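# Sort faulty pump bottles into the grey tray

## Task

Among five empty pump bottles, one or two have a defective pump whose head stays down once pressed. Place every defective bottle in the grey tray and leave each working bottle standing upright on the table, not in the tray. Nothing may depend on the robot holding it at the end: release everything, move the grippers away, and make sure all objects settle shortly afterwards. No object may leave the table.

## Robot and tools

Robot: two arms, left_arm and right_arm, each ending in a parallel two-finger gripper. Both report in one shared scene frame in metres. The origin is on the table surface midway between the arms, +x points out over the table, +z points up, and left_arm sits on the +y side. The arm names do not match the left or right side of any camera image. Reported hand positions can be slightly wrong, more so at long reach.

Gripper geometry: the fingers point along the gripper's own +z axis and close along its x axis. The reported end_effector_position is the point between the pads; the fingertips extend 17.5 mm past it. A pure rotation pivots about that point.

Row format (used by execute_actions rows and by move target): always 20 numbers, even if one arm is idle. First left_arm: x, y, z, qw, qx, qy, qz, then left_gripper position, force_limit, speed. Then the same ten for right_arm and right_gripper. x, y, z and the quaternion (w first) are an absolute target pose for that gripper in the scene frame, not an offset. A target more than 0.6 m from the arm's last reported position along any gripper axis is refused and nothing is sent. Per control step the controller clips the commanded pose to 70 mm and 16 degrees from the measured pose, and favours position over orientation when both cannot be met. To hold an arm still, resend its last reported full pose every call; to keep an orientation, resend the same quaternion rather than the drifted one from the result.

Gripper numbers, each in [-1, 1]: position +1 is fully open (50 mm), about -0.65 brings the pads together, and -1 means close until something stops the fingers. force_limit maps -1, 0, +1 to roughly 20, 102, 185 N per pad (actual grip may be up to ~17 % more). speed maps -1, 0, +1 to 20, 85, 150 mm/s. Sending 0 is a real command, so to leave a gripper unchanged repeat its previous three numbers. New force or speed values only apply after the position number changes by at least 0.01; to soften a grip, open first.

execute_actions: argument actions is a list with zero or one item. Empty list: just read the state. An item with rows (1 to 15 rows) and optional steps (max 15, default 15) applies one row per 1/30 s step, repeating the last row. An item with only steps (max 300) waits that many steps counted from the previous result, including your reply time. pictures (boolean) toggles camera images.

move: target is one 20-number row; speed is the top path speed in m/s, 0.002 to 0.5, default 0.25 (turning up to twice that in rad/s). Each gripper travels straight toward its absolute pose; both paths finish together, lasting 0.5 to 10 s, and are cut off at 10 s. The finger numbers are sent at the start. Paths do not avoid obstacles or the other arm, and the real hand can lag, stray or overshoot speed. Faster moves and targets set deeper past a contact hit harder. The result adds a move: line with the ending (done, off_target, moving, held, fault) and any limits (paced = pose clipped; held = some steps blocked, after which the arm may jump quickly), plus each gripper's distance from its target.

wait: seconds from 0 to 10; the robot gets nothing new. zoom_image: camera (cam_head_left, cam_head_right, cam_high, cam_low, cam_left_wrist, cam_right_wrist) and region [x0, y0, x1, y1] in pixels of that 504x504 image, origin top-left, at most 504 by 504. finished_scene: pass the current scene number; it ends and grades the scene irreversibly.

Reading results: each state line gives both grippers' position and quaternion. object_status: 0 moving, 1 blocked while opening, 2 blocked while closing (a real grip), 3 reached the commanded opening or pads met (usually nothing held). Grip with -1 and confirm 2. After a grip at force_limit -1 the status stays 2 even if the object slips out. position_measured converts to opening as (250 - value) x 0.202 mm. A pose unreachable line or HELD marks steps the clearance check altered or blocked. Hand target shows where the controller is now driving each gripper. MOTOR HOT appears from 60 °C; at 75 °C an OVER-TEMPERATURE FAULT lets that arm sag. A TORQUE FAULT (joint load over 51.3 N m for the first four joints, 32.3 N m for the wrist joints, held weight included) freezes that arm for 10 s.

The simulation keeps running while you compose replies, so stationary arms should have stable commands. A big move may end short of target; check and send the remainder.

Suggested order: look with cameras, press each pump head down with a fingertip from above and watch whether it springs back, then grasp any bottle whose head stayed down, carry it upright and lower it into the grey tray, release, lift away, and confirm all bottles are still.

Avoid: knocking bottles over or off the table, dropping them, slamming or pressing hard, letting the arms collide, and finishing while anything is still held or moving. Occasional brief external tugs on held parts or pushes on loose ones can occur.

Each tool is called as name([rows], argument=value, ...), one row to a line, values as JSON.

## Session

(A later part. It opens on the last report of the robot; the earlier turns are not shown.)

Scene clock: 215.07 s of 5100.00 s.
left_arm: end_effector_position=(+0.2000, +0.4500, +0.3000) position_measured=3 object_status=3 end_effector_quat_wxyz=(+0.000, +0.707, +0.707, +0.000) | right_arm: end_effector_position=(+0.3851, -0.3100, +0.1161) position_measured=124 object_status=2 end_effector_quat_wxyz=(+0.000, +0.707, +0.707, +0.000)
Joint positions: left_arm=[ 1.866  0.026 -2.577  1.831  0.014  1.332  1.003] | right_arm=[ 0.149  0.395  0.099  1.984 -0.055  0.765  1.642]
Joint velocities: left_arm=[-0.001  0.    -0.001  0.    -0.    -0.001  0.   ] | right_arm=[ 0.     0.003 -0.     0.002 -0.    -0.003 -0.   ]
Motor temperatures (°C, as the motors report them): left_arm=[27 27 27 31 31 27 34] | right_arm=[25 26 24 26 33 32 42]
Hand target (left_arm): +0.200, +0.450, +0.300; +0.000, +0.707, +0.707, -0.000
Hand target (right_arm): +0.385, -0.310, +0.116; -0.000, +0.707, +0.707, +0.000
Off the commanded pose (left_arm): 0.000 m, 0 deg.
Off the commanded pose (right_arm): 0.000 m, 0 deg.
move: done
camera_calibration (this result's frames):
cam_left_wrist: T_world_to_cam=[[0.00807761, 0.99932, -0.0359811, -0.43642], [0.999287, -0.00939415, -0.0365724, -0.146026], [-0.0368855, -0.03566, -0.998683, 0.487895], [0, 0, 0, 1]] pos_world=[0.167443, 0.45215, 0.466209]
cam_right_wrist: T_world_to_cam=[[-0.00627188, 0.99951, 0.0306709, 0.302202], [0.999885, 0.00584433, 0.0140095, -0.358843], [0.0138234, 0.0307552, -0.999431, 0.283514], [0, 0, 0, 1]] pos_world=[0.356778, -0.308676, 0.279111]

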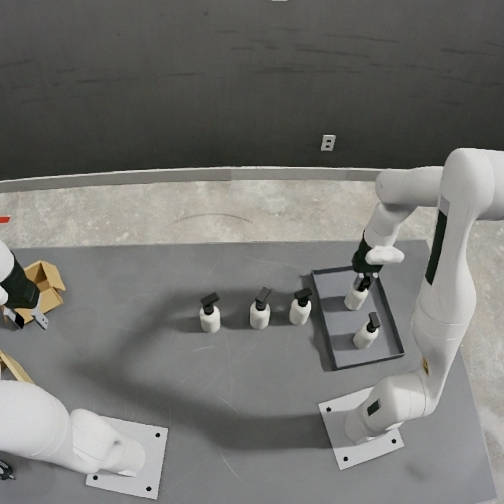

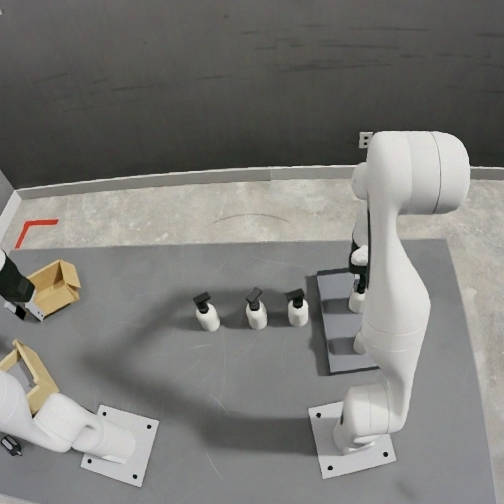

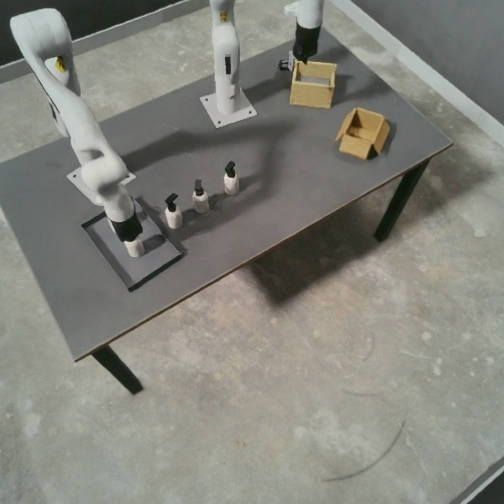

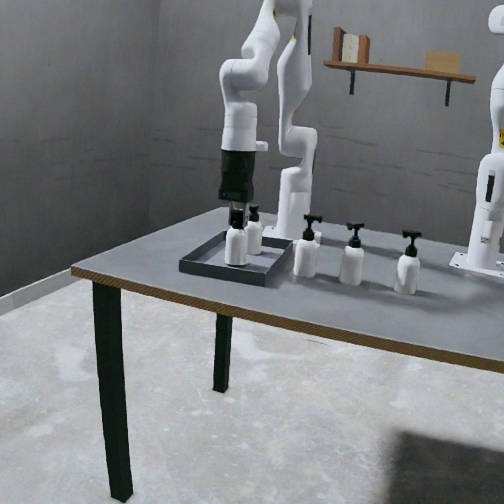

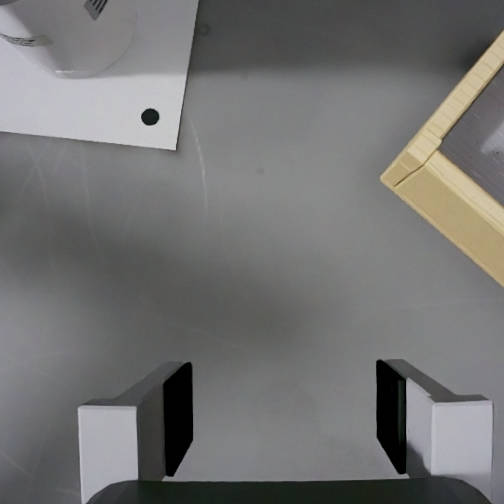

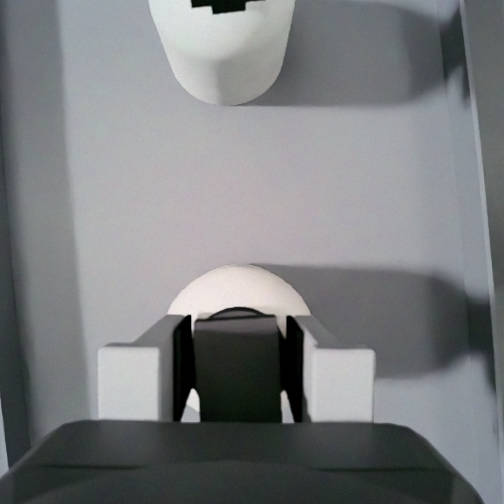

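move(target=[0.2,0.45,0.30,0,0.707,0.707,0,1,-0.3,0.3,0.385,-0.31,0.115,0,0.707,0.707,0,1,-0.3,0.3], speed=0.004)

move(target=[0.2,0.45,0.30,0,0.707,0.707,0,1,-0.3,0.3,0.385,-0.31,0.28,0,0.707,0.707,0,1,-0.3,0.3], speed=0.2)

Scene clock: 219.80 s of 5100.00 s.
left_arm: end_effector_position=(+0.2000, +0.4500, +0.3000) position_measured=3 object_status=3 end_effector_quat_wxyz=(+0.000, +0.707, +0.707, +0.000) | right_arm: end_effector_position=(+0.3850, -0.3100, +0.1150) position_measured=3 object_status=3 end_effector_quat_wxyz=(+0.000, +0.707, +0.707, +0.000)
Joint positions: left_arm=[ 1.866  0.026 -2.577  1.831  0.014  1.332  1.003] | right_arm=[ 0.149  0.397  0.098  1.985 -0.055  0.762  1.642]
Joint velocities: left_arm=[-0.    -0.     0.     0.002 -0.     0.001  0.   ] | right_arm=[ 0.    -0.    -0.    -0.     0.001 -0.001  0.   ]
Motor temperatures (°C, as the motors report them): left_arm=[27 27 27 31 31 27 34] | right_arm=[25 26 24 26 33 32 42]
Hand target (left_arm): +0.200, +0.450, +0.300; +0.000, +0.707, +0.707, -0.000
Hand target (right_arm): +0.385, -0.310, +0.115; -0.000, +0.707, +0.707, +0.000
Off the commanded pose (left_arm): 0.000 m, 0 deg.
Off the commanded pose (right_arm): 0.000 m, 0 deg.
After step 90, 1.03 s passed at rest.
move: done
camera_calibration (this result's frames):
cam_left_wrist: T_world_to_cam=[[0.00807759, 0.99932, -0.0359811, -0.43642], [0.999287, -0.00939413, -0.0365723, -0.146026], [-0.0368854, -0.03566, -0.998683, 0.487894], [0, 0, 0, 1]] pos_world=[0.167443, 0.45215, 0.466209]
cam_right_wrist: T_world_to_cam=[[-0.0061631, 0.999512, 0.0306382, 0.302221], [0.999888, 0.00574132, 0.0138353, -0.358763], [0.0136526, 0.0307201, -0.999435, 0.28248], [0, 0, 0, 1]] pos_world=[0.356728, -0.308691, 0.278025]

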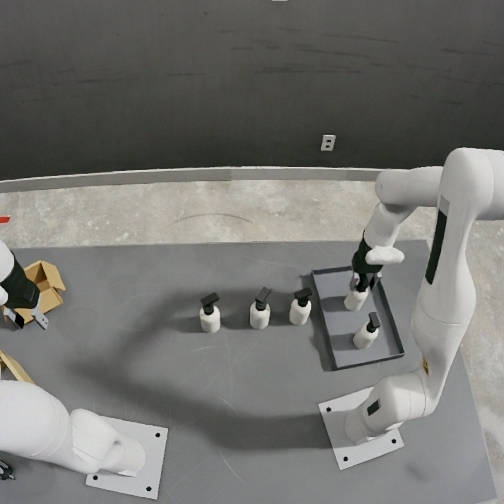

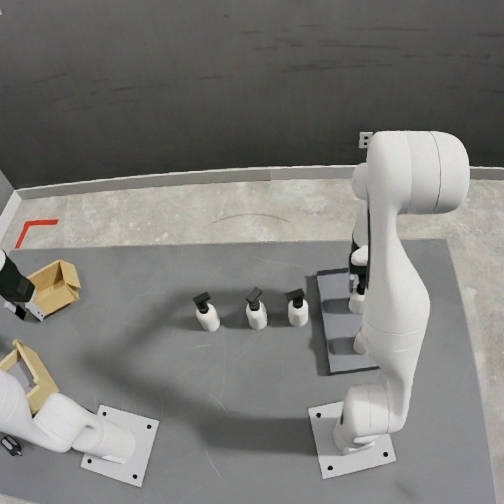

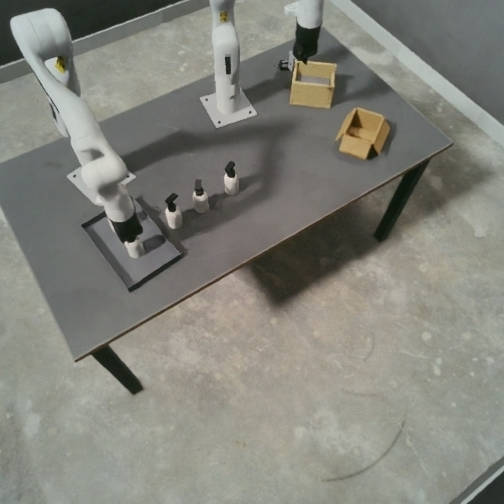

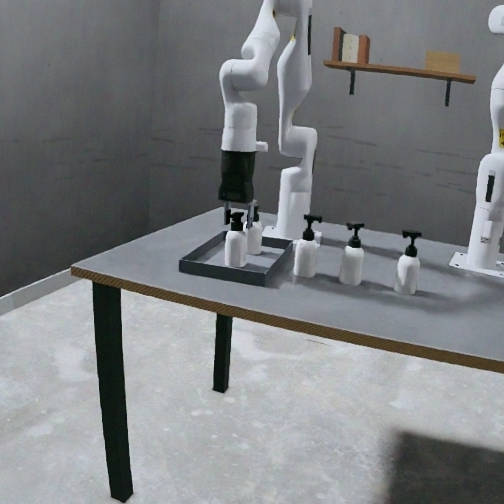

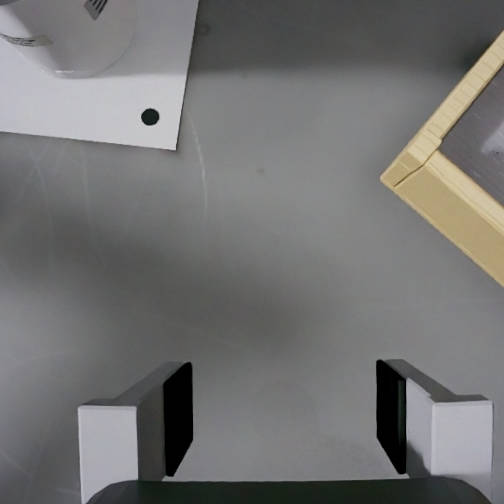

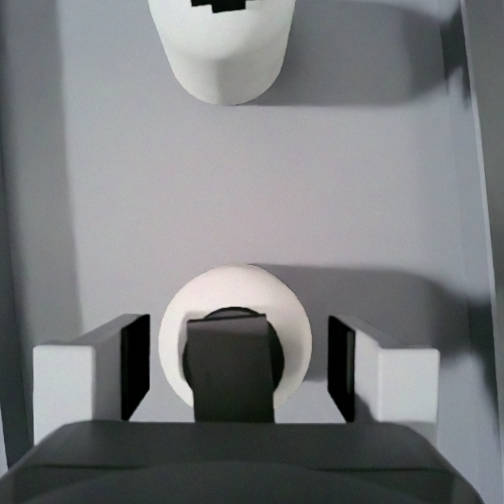

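Scene clock: 221.10 s of 5100.00 s.
left_arm: end_effector_position=(+0.2000, +0.4500, +0.3000) position_measured=3 object_status=3 end_effector_quat_wxyz=(+0.000, +0.707, +0.707, +0.000) | right_arm: end_effector_position=(+0.3843, -0.3101, +0.2802) position_measured=3 object_status=3 end_effector_quat_wxyz=(+0.000, +0.707, +0.707, -0.000)
Joint positions: left_arm=[ 1.866  0.026 -2.576  1.831  0.014  1.332  1.003] | right_arm=[ 0.126  0.183  0.118  1.672 -0.022  1.288  1.61 ]
Joint velocities: left_arm=[-0.001  0.001 -0.001 -0.001 -0.     0.001  0.   ] | right_arm=[-0.    -0.     0.    -0.004 -0.001  0.004  0.   ]
Motor temperatures (°C, as the motors report them): left_arm=[27 27 27 31 31 27 34] | right_arm=[25 26 24 26 33 32 42]
Hand target (left_arm): +0.200, +0.450, +0.300; +0.000, +0.707, +0.707, -0.000
Hand target (right_arm): +0.384, -0.310, +0.280; +0.000, +0.707, +0.707, -0.000
Off the commanded pose (left_arm): 0.000 m, 0 deg.
Off the commanded pose (right_arm): 0.001 m, 0 deg.
move: done
camera_calibration (this result's frames):
cam_left_wrist: T_world_to_cam=[[0.00807731, 0.99932, -0.0359809, -0.43642], [0.999287, -0.00939384, -0.0365723, -0.146026], [-0.0368854, -0.0356598, -0.998683, 0.487894], [0, 0, 0, 1]] pos_world=[0.167443, 0.45215, 0.466209]
cam_right_wrist: T_world_to_cam=[[-0.00510181, 0.999524, 0.0304177, 0.296938], [0.999894, 0.0046841, 0.013788, -0.360613], [0.013639, 0.0304848, -0.999442, 0.447486], [0, 0, 0, 1]] pos_world=[0.355987, -0.308749, 0.443177]

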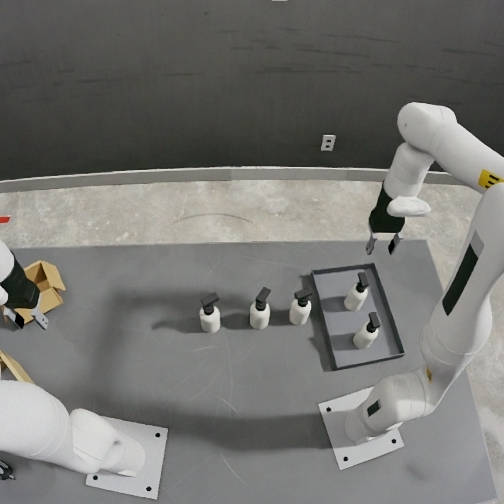

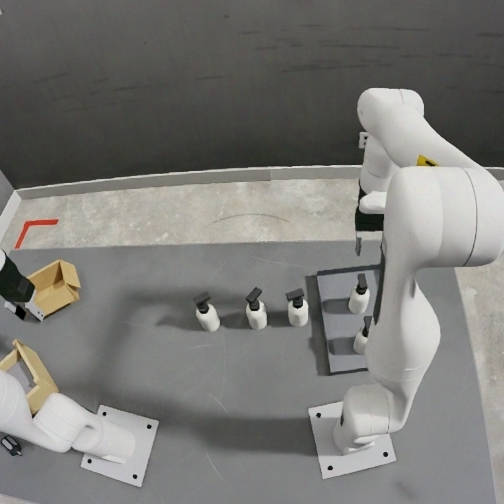

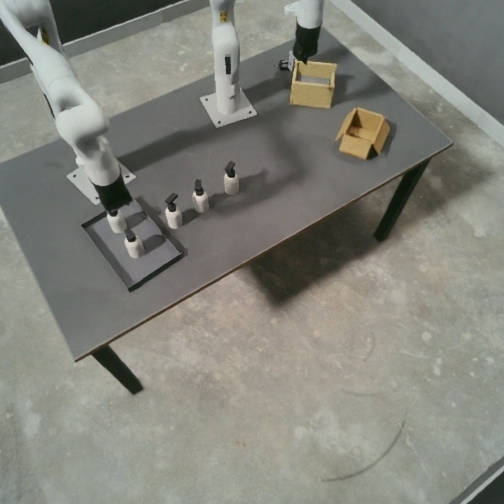

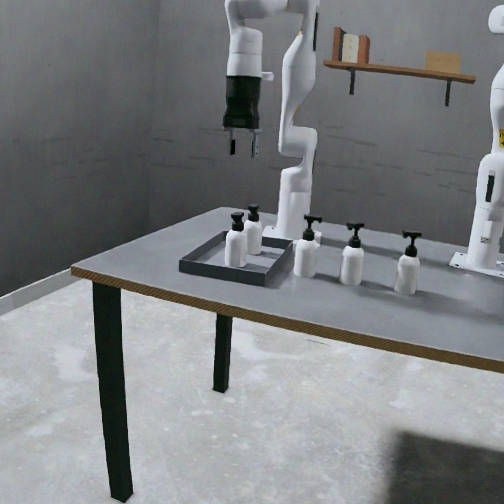

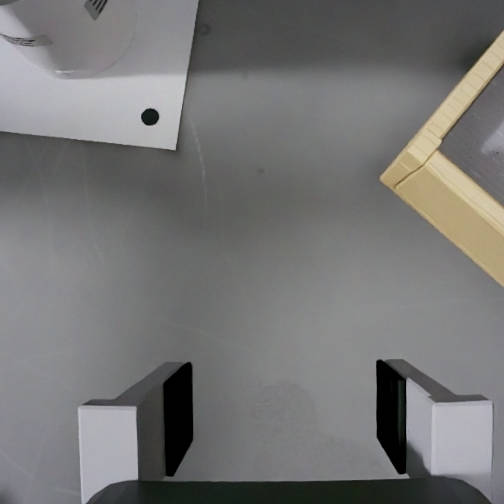

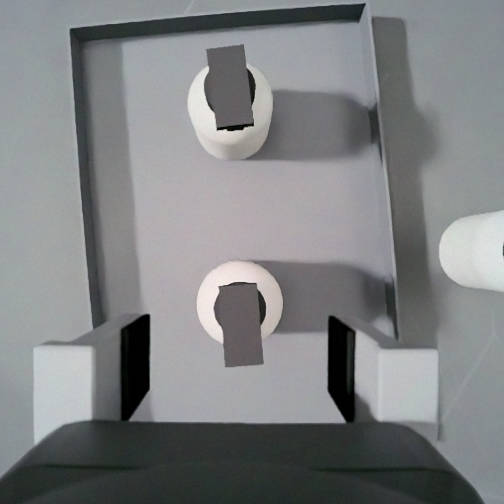

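finished_scene(scene=2)

The scene is finished: the task was done.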